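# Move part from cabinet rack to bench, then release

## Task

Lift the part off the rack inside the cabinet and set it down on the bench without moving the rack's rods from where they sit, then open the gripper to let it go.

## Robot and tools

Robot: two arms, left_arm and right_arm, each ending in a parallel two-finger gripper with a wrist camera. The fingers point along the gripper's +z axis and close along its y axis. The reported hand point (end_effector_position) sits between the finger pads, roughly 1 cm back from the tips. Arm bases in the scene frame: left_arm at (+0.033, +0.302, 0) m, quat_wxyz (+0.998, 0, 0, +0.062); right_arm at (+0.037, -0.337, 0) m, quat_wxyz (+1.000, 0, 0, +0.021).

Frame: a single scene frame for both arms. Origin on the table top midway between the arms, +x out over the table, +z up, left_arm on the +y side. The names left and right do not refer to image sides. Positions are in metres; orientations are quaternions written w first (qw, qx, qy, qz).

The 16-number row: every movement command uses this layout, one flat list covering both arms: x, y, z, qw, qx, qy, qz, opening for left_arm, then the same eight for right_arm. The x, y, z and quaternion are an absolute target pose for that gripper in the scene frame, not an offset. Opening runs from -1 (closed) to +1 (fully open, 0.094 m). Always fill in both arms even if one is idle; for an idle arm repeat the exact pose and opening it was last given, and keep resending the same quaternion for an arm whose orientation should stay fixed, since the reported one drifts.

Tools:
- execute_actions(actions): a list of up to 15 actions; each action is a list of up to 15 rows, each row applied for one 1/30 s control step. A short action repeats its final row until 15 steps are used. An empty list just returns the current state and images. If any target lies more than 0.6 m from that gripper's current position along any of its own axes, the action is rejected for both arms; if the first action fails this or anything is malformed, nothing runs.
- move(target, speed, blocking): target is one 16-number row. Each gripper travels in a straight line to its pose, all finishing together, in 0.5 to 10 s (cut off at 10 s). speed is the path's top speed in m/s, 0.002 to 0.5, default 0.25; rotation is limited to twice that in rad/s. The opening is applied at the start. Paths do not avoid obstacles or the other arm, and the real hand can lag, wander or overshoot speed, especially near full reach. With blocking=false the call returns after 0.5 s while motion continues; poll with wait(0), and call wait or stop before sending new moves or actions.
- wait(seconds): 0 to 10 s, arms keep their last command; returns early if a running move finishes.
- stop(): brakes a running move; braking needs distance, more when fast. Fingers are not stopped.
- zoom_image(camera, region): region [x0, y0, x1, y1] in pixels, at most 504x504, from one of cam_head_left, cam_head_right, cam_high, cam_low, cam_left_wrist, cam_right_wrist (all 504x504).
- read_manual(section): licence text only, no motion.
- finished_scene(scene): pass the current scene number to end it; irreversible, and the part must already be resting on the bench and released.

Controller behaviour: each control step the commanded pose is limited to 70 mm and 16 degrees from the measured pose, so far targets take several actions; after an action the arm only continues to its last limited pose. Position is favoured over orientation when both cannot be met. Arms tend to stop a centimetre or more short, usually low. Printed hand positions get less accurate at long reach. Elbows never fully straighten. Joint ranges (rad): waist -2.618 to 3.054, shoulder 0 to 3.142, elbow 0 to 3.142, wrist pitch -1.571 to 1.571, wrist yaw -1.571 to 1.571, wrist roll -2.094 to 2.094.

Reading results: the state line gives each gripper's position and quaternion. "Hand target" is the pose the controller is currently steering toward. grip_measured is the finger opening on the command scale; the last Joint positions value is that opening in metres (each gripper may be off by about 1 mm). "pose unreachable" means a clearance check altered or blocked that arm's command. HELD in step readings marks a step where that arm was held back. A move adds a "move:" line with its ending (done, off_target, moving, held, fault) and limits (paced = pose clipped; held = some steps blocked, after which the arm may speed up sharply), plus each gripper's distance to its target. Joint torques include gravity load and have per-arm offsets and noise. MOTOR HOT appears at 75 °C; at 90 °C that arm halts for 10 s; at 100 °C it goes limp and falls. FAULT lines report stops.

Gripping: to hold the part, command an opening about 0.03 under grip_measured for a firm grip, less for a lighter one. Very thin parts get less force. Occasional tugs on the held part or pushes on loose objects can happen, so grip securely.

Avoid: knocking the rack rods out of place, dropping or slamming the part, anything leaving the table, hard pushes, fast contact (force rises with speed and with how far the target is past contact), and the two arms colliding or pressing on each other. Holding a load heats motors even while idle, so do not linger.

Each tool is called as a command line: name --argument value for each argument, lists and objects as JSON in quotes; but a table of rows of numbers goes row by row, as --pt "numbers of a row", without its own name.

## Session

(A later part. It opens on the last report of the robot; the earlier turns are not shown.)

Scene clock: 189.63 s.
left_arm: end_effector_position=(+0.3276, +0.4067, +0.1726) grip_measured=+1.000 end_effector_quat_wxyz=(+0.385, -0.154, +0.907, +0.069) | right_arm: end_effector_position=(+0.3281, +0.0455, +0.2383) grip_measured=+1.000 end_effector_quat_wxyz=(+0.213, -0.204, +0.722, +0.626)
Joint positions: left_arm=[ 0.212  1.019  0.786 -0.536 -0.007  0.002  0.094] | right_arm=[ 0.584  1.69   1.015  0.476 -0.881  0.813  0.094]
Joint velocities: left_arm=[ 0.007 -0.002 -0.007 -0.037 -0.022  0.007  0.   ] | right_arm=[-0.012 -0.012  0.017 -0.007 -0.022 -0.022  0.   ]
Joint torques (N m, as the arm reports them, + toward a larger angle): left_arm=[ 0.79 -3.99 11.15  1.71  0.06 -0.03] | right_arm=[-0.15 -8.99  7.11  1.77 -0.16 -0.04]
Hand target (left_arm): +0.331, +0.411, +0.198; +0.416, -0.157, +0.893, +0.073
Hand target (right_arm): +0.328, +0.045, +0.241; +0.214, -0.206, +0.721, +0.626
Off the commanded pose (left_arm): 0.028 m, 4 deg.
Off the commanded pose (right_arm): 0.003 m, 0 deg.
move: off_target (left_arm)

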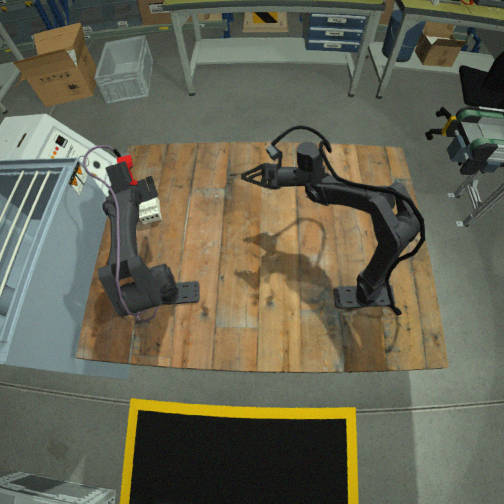

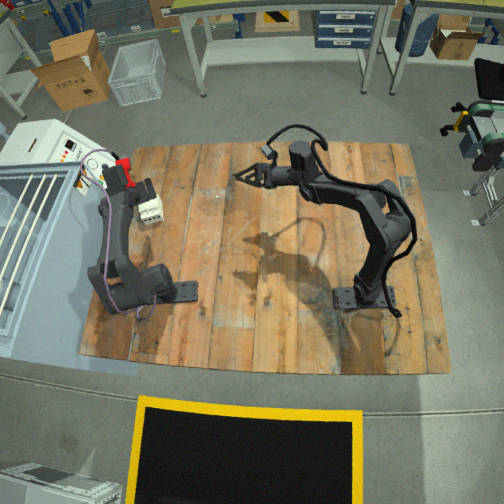

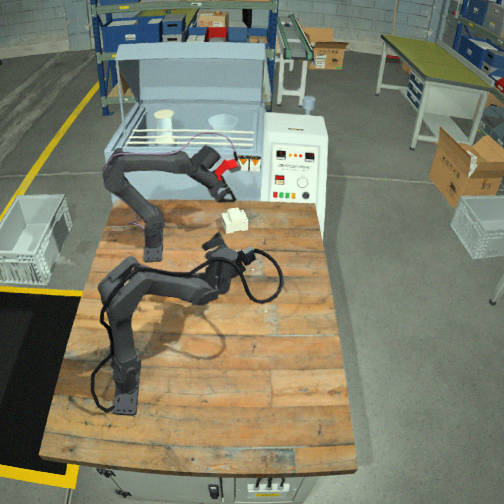

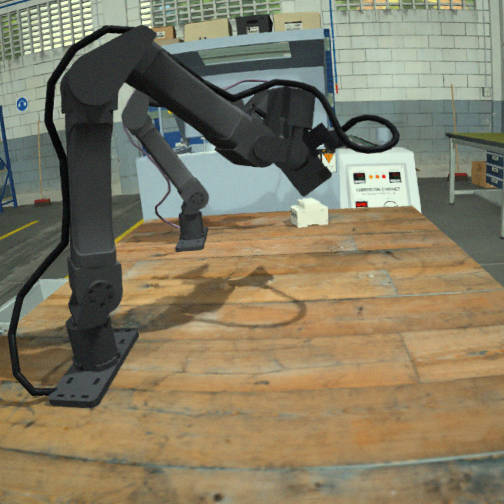

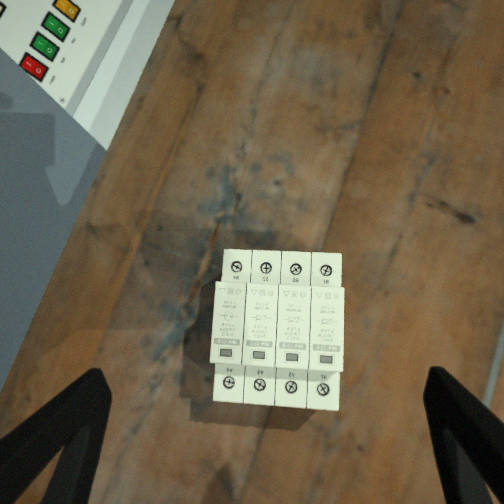

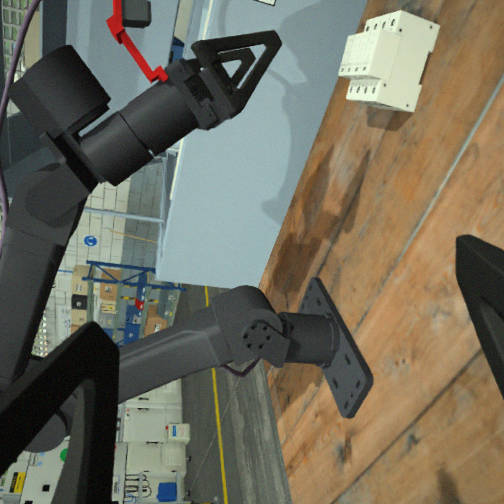

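move --target '[0.14,0.66,0.38,0.299,-0.641,0.641,0.299,0.3, 0.328,0.045,0.241,0.214,-0.206,0.721,0.626,1]' --speed 0.25

move --target '[0.137,0.90,0.28,0.299,-0.641,0.641,0.299,0.3, 0.328,0.045,0.241,0.214,-0.206,0.721,0.626,1]' --speed 0.12

Scene clock: 215.20 s.
left_arm: end_effector_position=(+0.1498, +0.6602, +0.3661) grip_measured=+0.303 end_effector_quat_wxyz=(+0.286, -0.638, +0.655, +0.287) | right_arm: end_effector_position=(+0.3281, +0.0455, +0.2384) grip_measured=+1.000 end_effector_quat_wxyz=(+0.213, -0.204, +0.722, +0.626)
Joint positions: left_arm=[ 0.974  1.514  1.93  -1.209 -0.336 -0.308  0.061] | right_arm=[ 0.584  1.69   1.015  0.476 -0.881  0.813  0.094]
Joint velocities: left_arm=[-0.002  0.002 -0.007  0.051  0.022 -0.022  0.001] | right_arm=[ 0.007 -0.012  0.017  0.007  0.022 -0.037  0.   ]
Joint torques (N m, as the arm reports them, + toward a larger angle): left_arm=[ 0.58 -4.4   9.93  1.66 -0.23 -0.1 ] | right_arm=[-0.16 -8.99  7.11  1.77 -0.16 -0.04]
Hand target (left_arm): +0.145, +0.663, +0.381; -0.299, +0.642, -0.640, -0.297
Hand target (right_arm): +0.328, +0.045, +0.241; +0.214, -0.206, +0.721, +0.626
Off the commanded pose (left_arm): 0.017 m, 3 deg.
Off the commanded pose (right_arm): 0.003 m, 0 deg.
move: off_target (left_arm)

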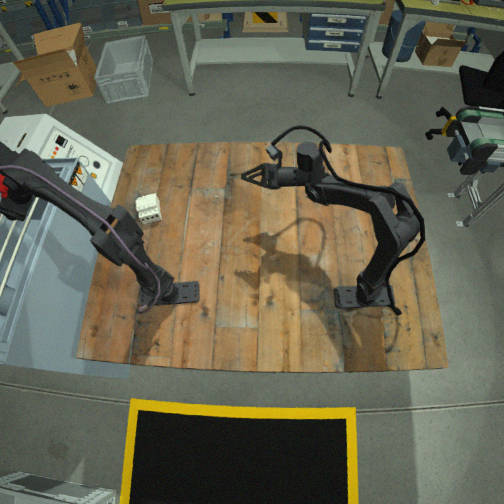

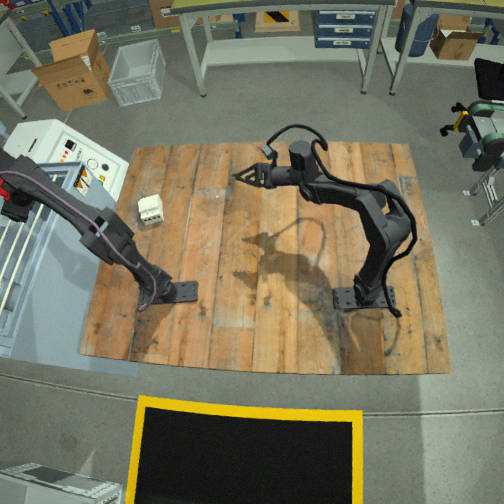

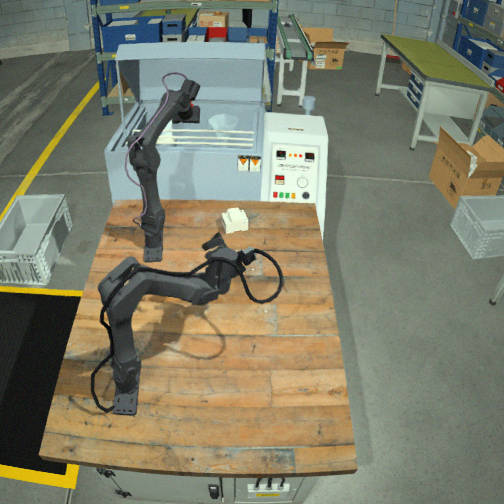

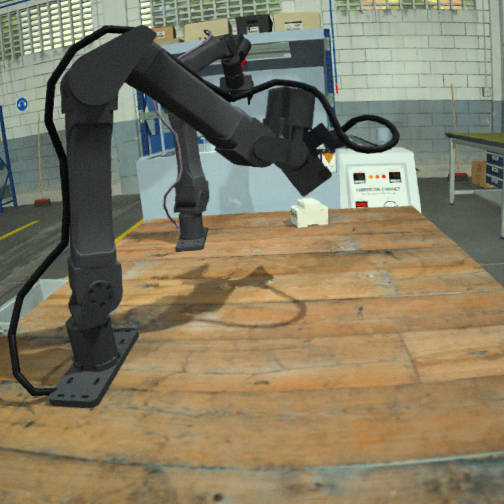

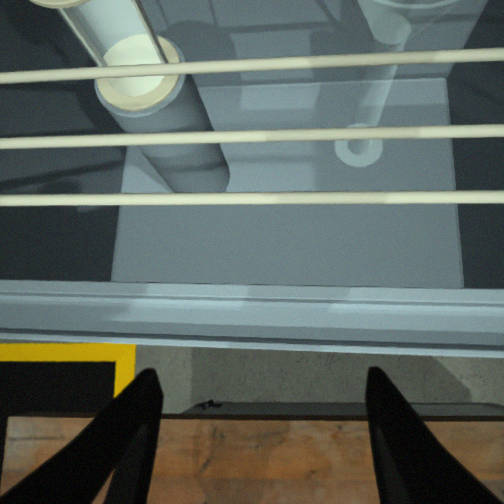

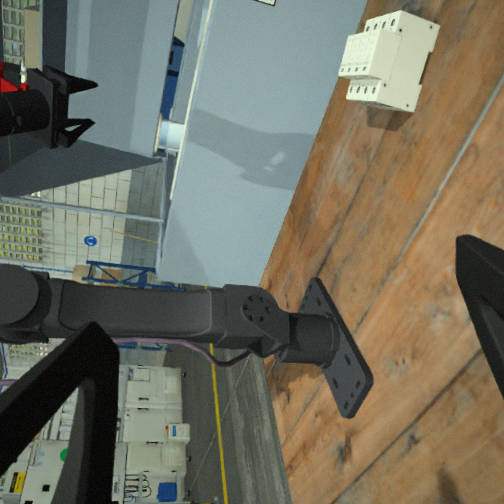

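Scene clock: 218.23 s.
left_arm: end_effector_position=(+0.1436, +0.8971, +0.2670) grip_measured=+0.303 end_effector_quat_wxyz=(+0.287, -0.644, +0.648, +0.289) | right_arm: end_effector_position=(+0.3281, +0.0455, +0.2384) grip_measured=+1.000 end_effector_quat_wxyz=(+0.213, -0.204, +0.722, +0.626)
Joint positions: left_arm=[ 1.211  2.363  2.663 -1.046 -0.176 -0.153  0.061] | right_arm=[ 0.584  1.69   1.015  0.476 -0.881  0.813  0.094]
Joint velocities: left_arm=[ 0.017  0.042  0.042 -0.037 -0.066  0.037  0.   ] | right_arm=[-0.007 -0.007 -0.007 -0.022 -0.022  0.022  0.   ]
Joint torques (N m, as the arm reports them, + toward a larger angle): left_arm=[  0.62 -10.96  10.6    1.74  -0.03   0.05] | right_arm=[-0.16 -8.99  7.11  1.77 -0.16 -0.04]
Hand target (left_arm): +0.140, +0.900, +0.281; -0.301, +0.640, -0.640, -0.300
Hand target (right_arm): +0.328, +0.045, +0.241; +0.214, -0.206, +0.721, +0.626
Off the commanded pose (left_arm): 0.015 m, 2 deg.
Off the commanded pose (right_arm): 0.003 m, 0 deg.
move: off_target (left_arm)

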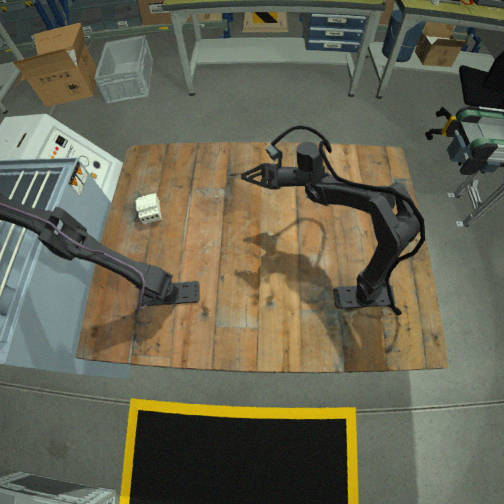

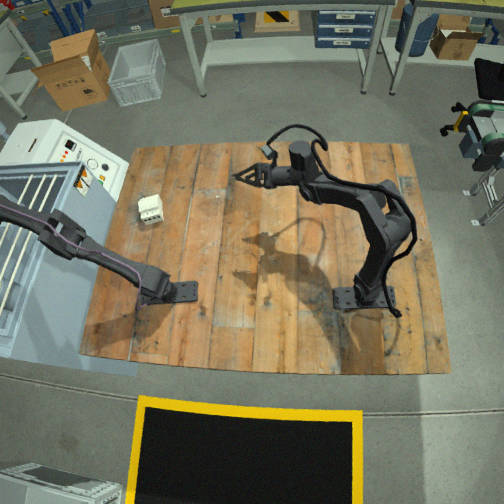

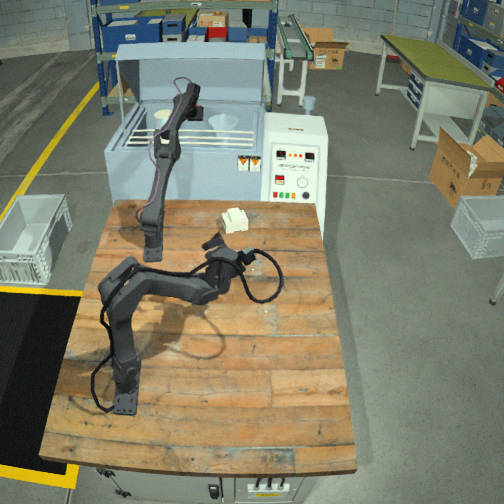

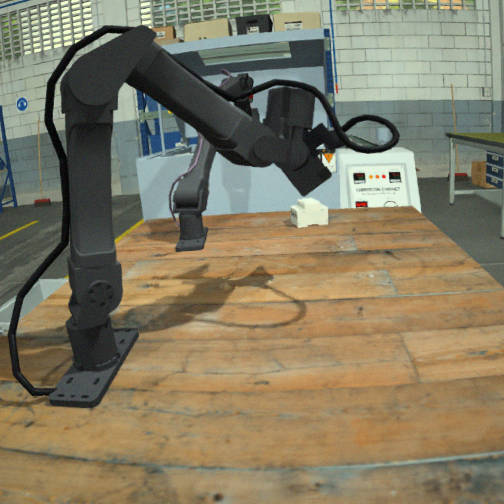

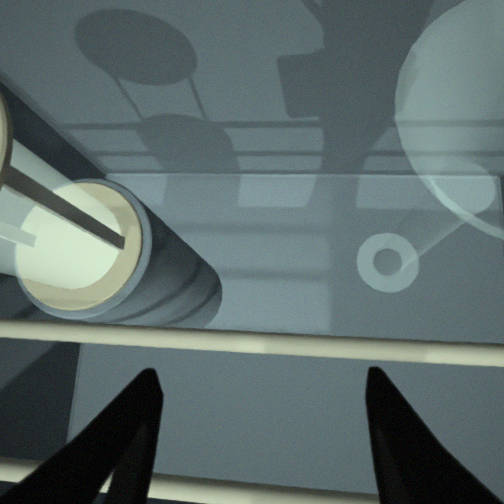

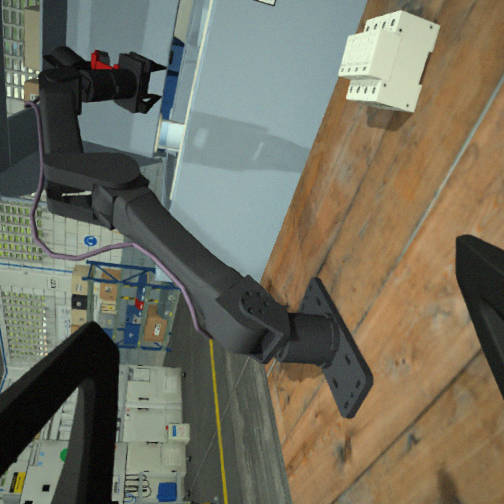

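move --target '[0.12,0.93,0.24,0.316,-0.633,0.633,0.316,0.3, 0.328,0.045,0.241,0.214,-0.206,0.721,0.626,1]' --speed 0.04

Scene clock: 227.37 s.
left_arm: end_effector_position=(+0.1247, +0.9274, +0.2084) grip_measured=+0.303 end_effector_quat_wxyz=(+0.288, -0.641, +0.647, +0.296) | right_arm: end_effector_position=(+0.3281, +0.0455, +0.2384) grip_measured=+1.000 end_effector_quat_wxyz=(+0.213, -0.204, +0.722, +0.626)
Joint positions: left_arm=[ 1.259  2.343  2.363 -0.749 -0.147 -0.113  0.061] | right_arm=[ 0.584  1.69   1.015  0.476 -0.881  0.813  0.094]
Joint velocities: left_arm=[-0.007  0.012 -0.002 -0.037 -0.022 -0.007 -0.   ] | right_arm=[ 0.002 -0.002 -0.002  0.066 -0.022 -0.037  0.   ]
Joint torques (N m, as the arm reports them, + toward a larger angle): left_arm=[  0.58 -14.67   6.8    2.06  -0.03   0.03] | right_arm=[-0.16 -8.99  7.11  1.76 -0.16 -0.04]
Hand target (left_arm): +0.120, +0.929, +0.239; -0.315, +0.633, -0.633, -0.316
Hand target (right_arm): +0.328, +0.045, +0.241; +0.214, -0.206, +0.721, +0.626
Off the commanded pose (left_arm): 0.032 m, 4 deg.
Off the commanded pose (right_arm): 0.003 m, 0 deg.
move: off_target (left_arm)

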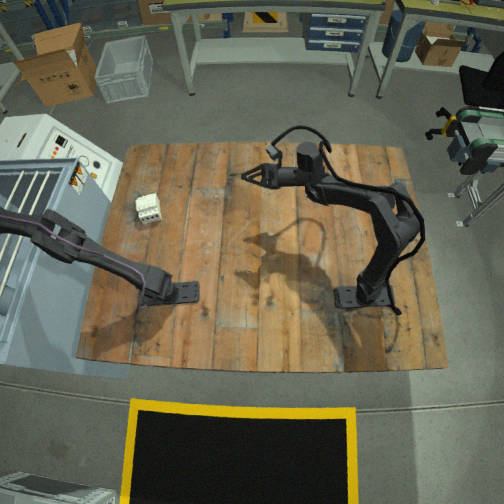

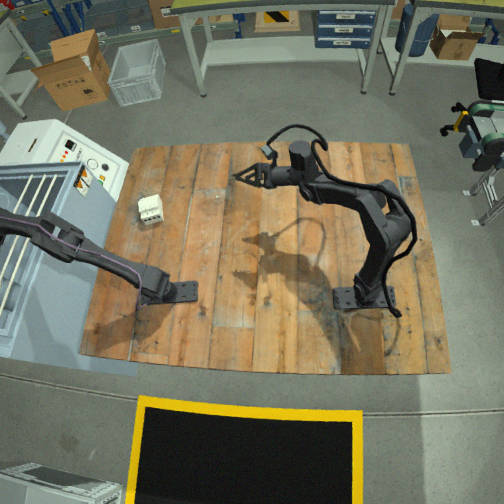

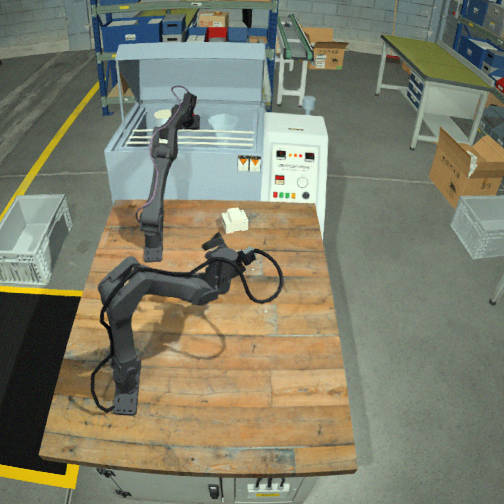

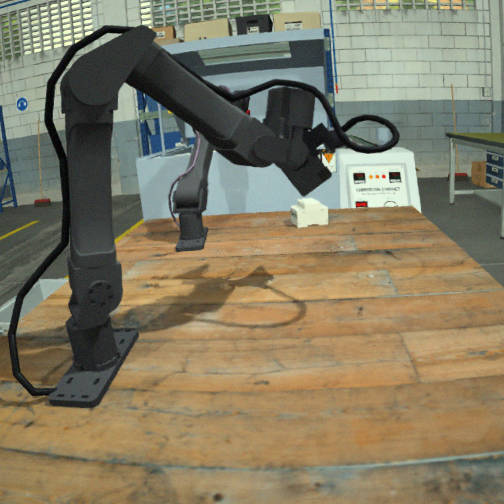

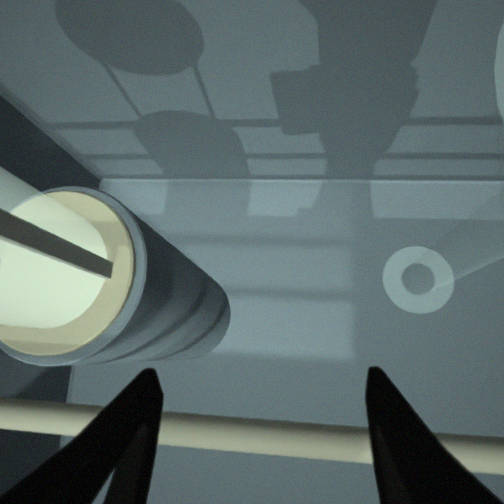

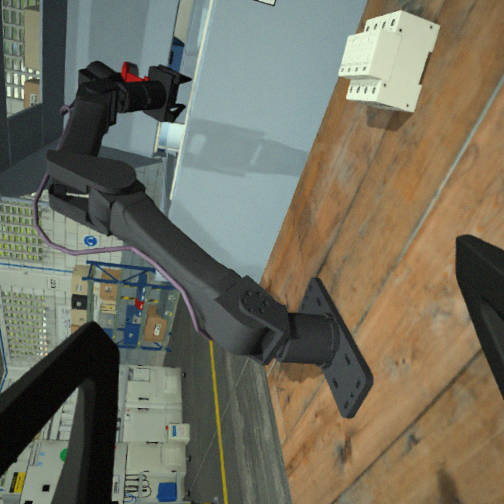

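execute_actions --actions '[[[0.12,0.9247,0.233,0.3044,-0.638,0.638,0.3044,0.3, 0.328,0.045,0.241,0.214,-0.206,0.721,0.626,1],[0.12,0.9247,0.233,0.3044,-0.638,0.638,0.3044,0.3, 0.328,0.045,0.241,0.214,-0.206,0.721,0.626,1],[0.12,0.922,0.2296,0.299,-0.641,0.641,0.299,0.3, 0.328,0.045,0.241,0.214,-0.206,0.721,0.626,1],[0.12,0.922,0.2296,0.299,-0.641,0.641,0.299,0.3, 0.328,0.045,0.241,0.214,-0.206,0.721,0.626,1],[0.12,0.922,0.2296,0.299,-0.641,0.641,0.299,0.3, 0.328,0.045,0.241,0.214,-0.206,0.721,0.626,1],[0.12,0.919,0.226,0.293,-0.6435,0.6435,0.293,0.3, 0.328,0.045,0.241,0.214,-0.206,0.721,0.626,1]],[[0.12,0.9163,0.223,0.2876,-0.646,0.646,0.2876,0.3, 0.328,0.045,0.241,0.214,-0.206,0.721,0.626,1]]]'

Scene clock: 232.93 s.
left_arm: end_effector_position=(+0.1251, +0.9225, +0.2029) grip_measured=+0.303 end_effector_quat_wxyz=(+0.279, -0.643, +0.653, +0.285) | right_arm: end_effector_position=(+0.3281, +0.0455, +0.2384) grip_measured=+1.000 end_effector_quat_wxyz=(+0.213, -0.204, +0.722, +0.626)
Joint positions: left_arm=[ 1.259  2.343  2.363 -0.779 -0.139 -0.113  0.061] | right_arm=[ 0.584  1.69   1.015  0.476 -0.881  0.813  0.094]
Joint velocities: left_arm=[ 0.002 -0.007  0.022 -0.007 -0.051  0.022  0.   ] | right_arm=[-0.002  0.007 -0.022 -0.007  0.051  0.007  0.   ]
Joint torques (N m, as the arm reports them, + toward a larger angle): left_arm=[  0.62 -13.85   8.34   1.43   0.05  -0.09] | right_arm=[-0.15 -8.99  7.11  1.76 -0.17 -0.04]
Hand target (left_arm): +0.120, +0.917, +0.223; -0.288, +0.646, -0.646, -0.288
Hand target (right_arm): +0.328, +0.045, +0.241; +0.214, -0.206, +0.721, +0.626
Off the commanded pose (left_arm): 0.022 m, 1 deg.
Off the commanded pose (right_arm): 0.003 m, 0 deg.
Step readings (end_effector_position; steps 1 to 15: 1st action; 16 to 30: 2nd action):
0: left_arm (+0.1248, +0.9277, +0.2087) | right_arm (+0.3281, +0.0455, +0.2384)
1: left_arm (+0.1249, +0.9276, +0.2086) | right_arm (+0.3281, +0.0455, +0.2384)
2: left_arm (+0.1250, +0.9273, +0.2083) | right_arm (+0.3281, +0.0455, +0.2384)
4: left_arm (+0.1252, +0.9263, +0.2071) | right_arm (+0.3281, +0.0455, +0.2384)
8: left_arm (+0.1251, +0.9233, +0.2038) | right_arm (+0.3281, +0.0455, +0.2384)
15: left_arm (+0.1252, +0.9228, +0.2032) | right_arm (+0.3281, +0.0455, +0.2384)
16: left_arm (+0.1251, +0.9226, +0.2031) | right_arm (+0.3281, +0.0455, +0.2384)
17: left_arm (+0.1251, +0.9225, +0.2029) | right_arm (+0.3281, +0.0455, +0.2384)
19: left_arm (+0.1251, +0.9225, +0.2029) | right_arm (+0.3281, +0.0455, +0.2384)
23: left_arm (+0.1251, +0.9225, +0.2029) | right_arm (+0.3281, +0.0455, +0.2384)
30: end_effector_position above

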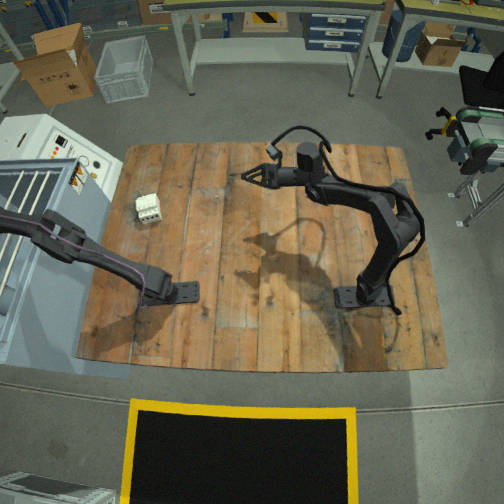

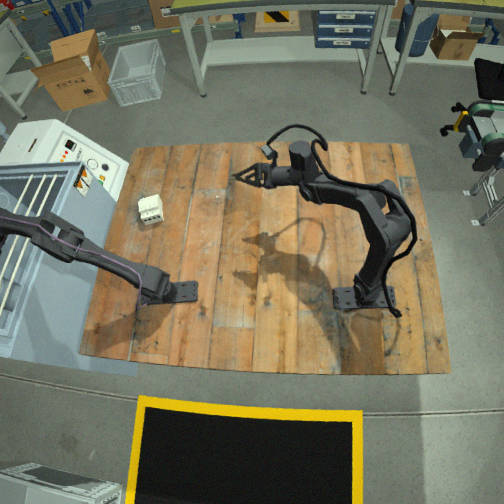

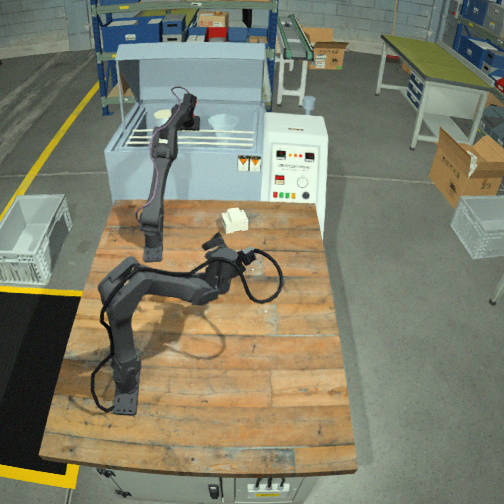

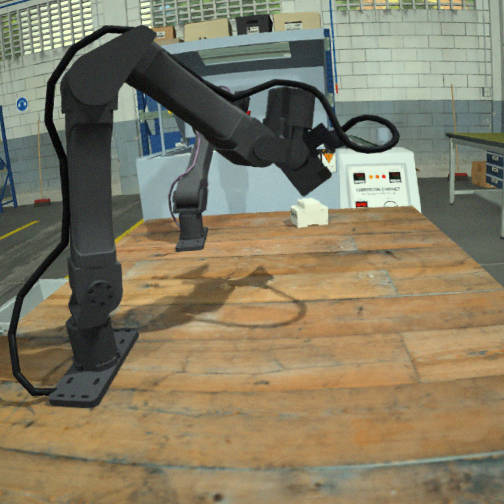

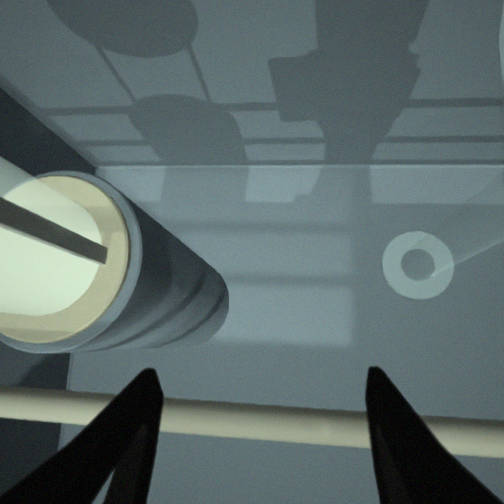

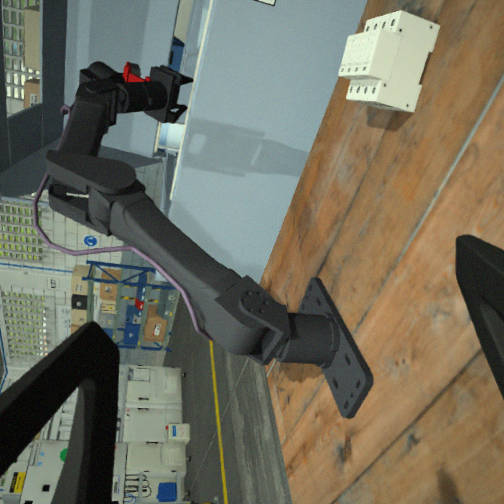

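execute_actions --actions '[[[0.12,0.911,0.226,0.282,-0.6485,0.6485,0.282,0.3, 0.328,0.045,0.241,0.214,-0.206,0.721,0.626,1]],[[0.12,0.906,0.227,0.2763,-0.6509,0.6509,0.2763,0.3, 0.328,0.045,0.241,0.214,-0.206,0.721,0.626,1]]]'

Scene clock: 239.47 s.
left_arm: end_effector_position=(+0.1242, +0.9132, +0.2041) grip_measured=+0.303 end_effector_quat_wxyz=(+0.269, -0.647, +0.659, +0.275) | right_arm: end_effector_position=(+0.3281, +0.0455, +0.2384) grip_measured=+1.000 end_effector_quat_wxyz=(+0.213, -0.204, +0.722, +0.626)
Joint positions: left_arm=[ 1.259  2.328  2.363 -0.825 -0.135 -0.114  0.061] | right_arm=[ 0.584  1.69   1.015  0.476 -0.881  0.813  0.094]
Joint velocities: left_arm=[-0.002 -0.002 -0.007 -0.037 -0.051  0.066 -0.001] | right_arm=[-0.027  0.007  0.007 -0.051  0.037 -0.022  0.   ]
Joint torques (N m, as the arm reports them, + toward a larger angle): left_arm=[  0.37 -13.4   10.31   1.18   0.01  -0.12] | right_arm=[-0.16 -8.98  7.1   1.77 -0.16 -0.04]
Hand target (left_arm): +0.120, +0.906, +0.227; -0.277, +0.650, -0.651, -0.277
Hand target (right_arm): +0.328, +0.045, +0.241; +0.214, -0.206, +0.721, +0.626
Off the commanded pose (left_arm): 0.024 m, 1 deg.
Off the commanded pose (right_arm): 0.003 m, 0 deg.
Step readings (end_effector_position; steps 1 to 15: 1st action; 16 to 30: 2nd action):
0: left_arm (+0.1251, +0.9225, +0.2029) | right_arm (+0.3281, +0.0455, +0.2384)
1: left_arm (+0.1251, +0.9222, +0.2027) | right_arm (+0.3281, +0.0455, +0.2384)
2: left_arm (+0.1250, +0.9218, +0.2029) | right_arm (+0.3281, +0.0455, +0.2384)
4: left_arm (+0.1249, +0.9203, +0.2032) | right_arm (+0.3281, +0.0455, +0.2384)
8: left_arm (+0.1248, +0.9184, +0.2034) | right_arm (+0.3281, +0.0455, +0.2384)
15: left_arm (+0.1248, +0.9181, +0.2033) | right_arm (+0.3281, +0.0455, +0.2384)
16: left_arm (+0.1248, +0.9179, +0.2031) | right_arm (+0.3281, +0.0455, +0.2384)
17: left_arm (+0.1247, +0.9175, +0.2035) | right_arm (+0.3281, +0.0455, +0.2384)
19: left_arm (+0.1246, +0.9160, +0.2037) | right_arm (+0.3281, +0.0455, +0.2384)
23: left_arm (+0.1242, +0.9139, +0.2039) | right_arm (+0.3281, +0.0455, +0.2384)
30: end_effector_position above

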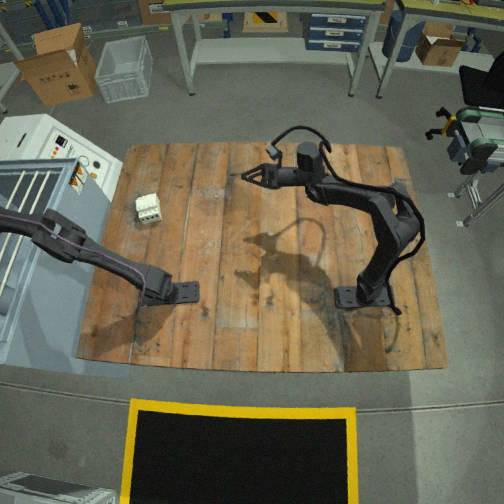

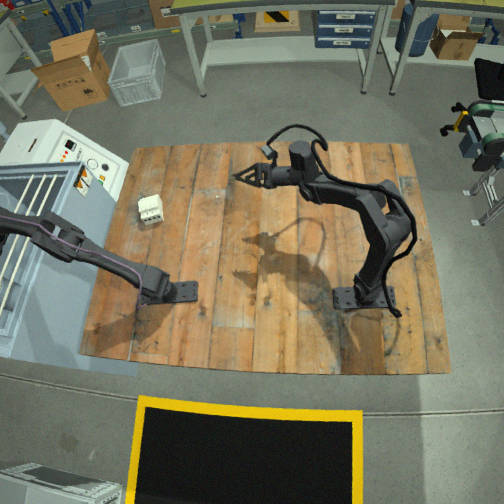

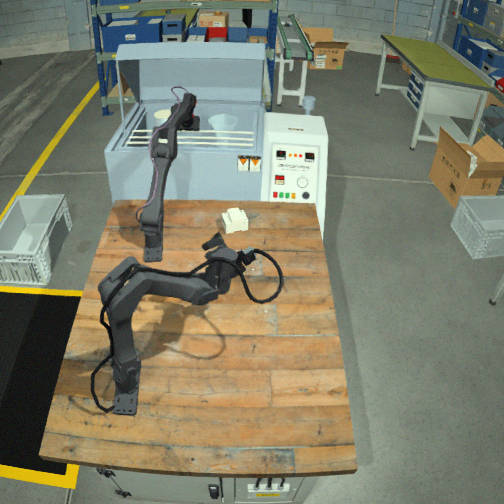

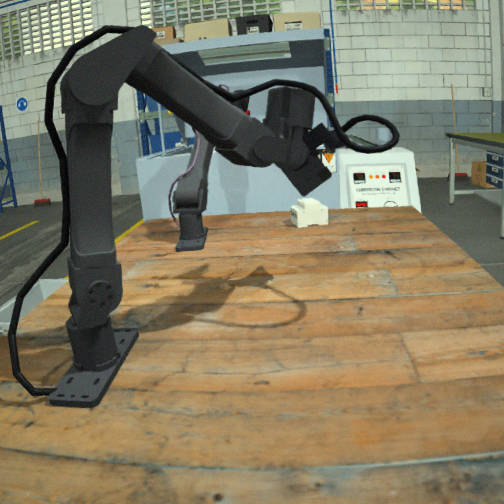

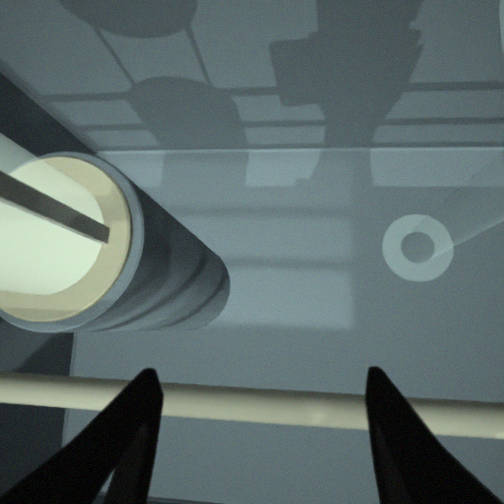

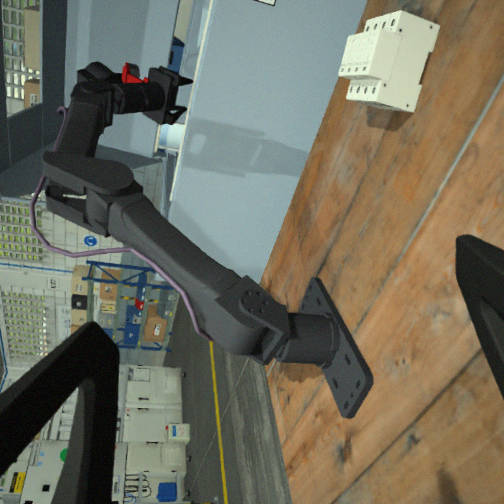

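execute_actions --actions '[[[0.12,0.900,0.227,0.2735,-0.652,0.652,0.2735,0.3, 0.328,0.045,0.241,0.214,-0.206,0.721,0.626,1]],[[0.12,0.895,0.227,0.268,-0.6545,0.6545,0.268,0.3, 0.328,0.045,0.241,0.214,-0.206,0.721,0.626,1]]]'

Scene clock: 244.07 s.
left_arm: end_effector_position=(+0.1222, +0.8996, +0.2025) grip_measured=+0.303 end_effector_quat_wxyz=(+0.252, -0.656, +0.663, +0.259) | right_arm: end_effector_position=(+0.3281, +0.0455, +0.2384) grip_measured=+1.000 end_effector_quat_wxyz=(+0.213, -0.204, +0.722, +0.626)
Joint positions: left_arm=[ 1.259  2.31   2.363 -0.894 -0.131 -0.126  0.061] | right_arm=[ 0.584  1.69   1.015  0.476 -0.881  0.813  0.094]
Joint velocities: left_arm=[-0.007  0.007 -0.017  0.037  0.007 -0.007  0.   ] | right_arm=[-0.007 -0.007 -0.002  0.022 -0.066  0.037  0.   ]
Joint torques (N m, as the arm reports them, + toward a larger angle): left_arm=[  0.21 -14.1    7.44   1.57  -0.02  -0.07] | right_arm=[-0.16 -8.98  7.11  1.76 -0.16 -0.04]
Hand target (left_arm): +0.120, +0.895, +0.227; -0.268, +0.654, -0.654, -0.268
Hand target (right_arm): +0.328, +0.045, +0.241; +0.214, -0.206, +0.721, +0.626
Off the commanded pose (left_arm): 0.025 m, 2 deg.
Off the commanded pose (right_arm): 0.003 m, 0 deg.
Step readings (end_effector_position; steps 1 to 15: 1st action; 16 to 30: 2nd action):
0: left_arm (+0.1242, +0.9132, +0.2040) | right_arm (+0.3281, +0.0455, +0.2384)
1: left_arm (+0.1241, +0.9130, +0.2048) | right_arm (+0.3281, +0.0455, +0.2384)
2: left_arm (+0.1240, +0.9119, +0.2050) | right_arm (+0.3281, +0.0455, +0.2384)
4: left_arm (+0.1236, +0.9092, +0.2050) | right_arm (+0.3281, +0.0455, +0.2384)
8: left_arm (+0.1230, +0.9057, +0.2031) | right_arm (+0.3281, +0.0455, +0.2384)
15: left_arm (+0.1229, +0.9049, +0.2024) | right_arm (+0.3281, +0.0455, +0.2384)
16: left_arm (+0.1228, +0.9047, +0.2022) | right_arm (+0.3281, +0.0455, +0.2384)
17: left_arm (+0.1228, +0.9047, +0.2021) | right_arm (+0.3281, +0.0455, +0.2384)
19: left_arm (+0.1228, +0.9040, +0.2026) | right_arm (+0.3281, +0.0455, +0.2384)
23: left_arm (+0.1224, +0.9015, +0.2030) | right_arm (+0.3281, +0.0455, +0.2384)
30: end_effector_position above

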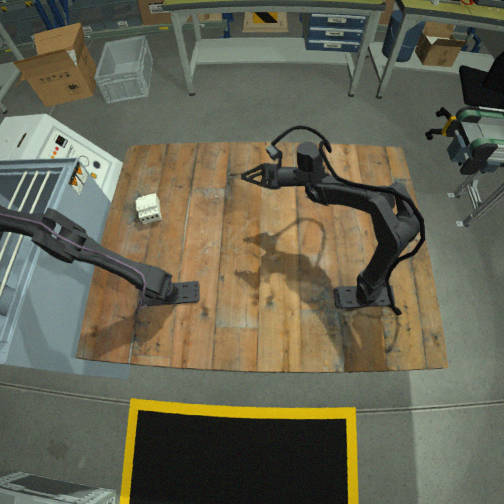

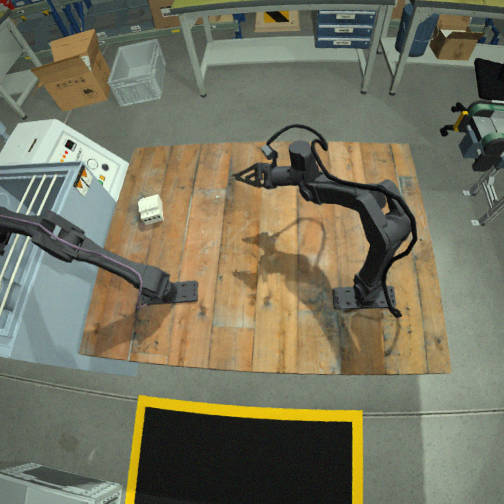

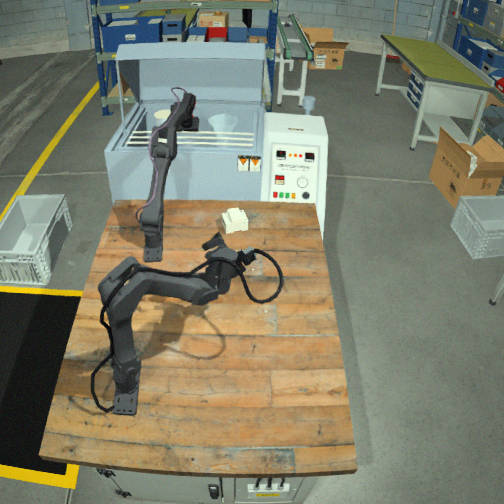

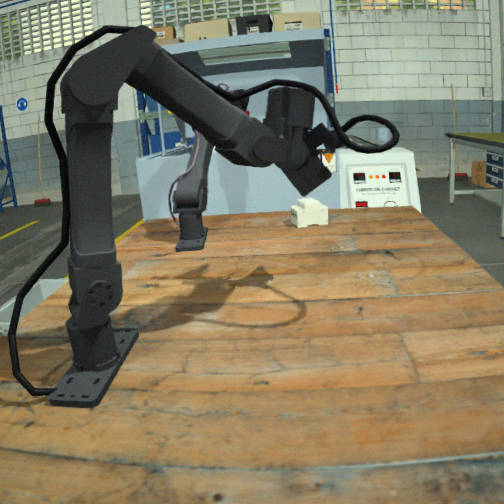

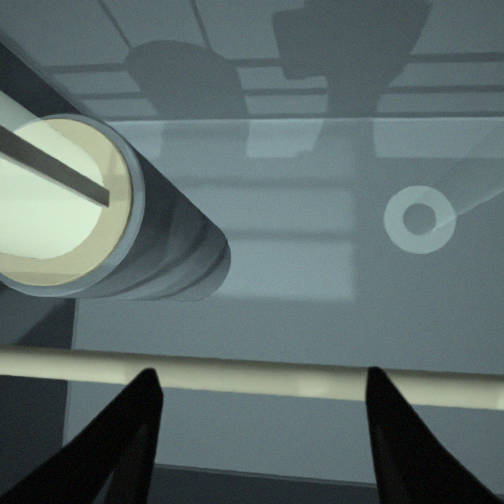

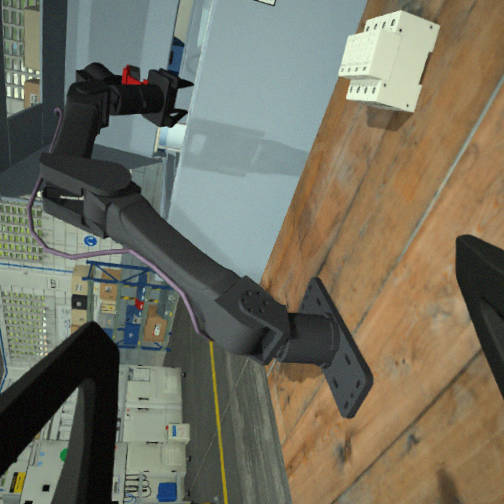

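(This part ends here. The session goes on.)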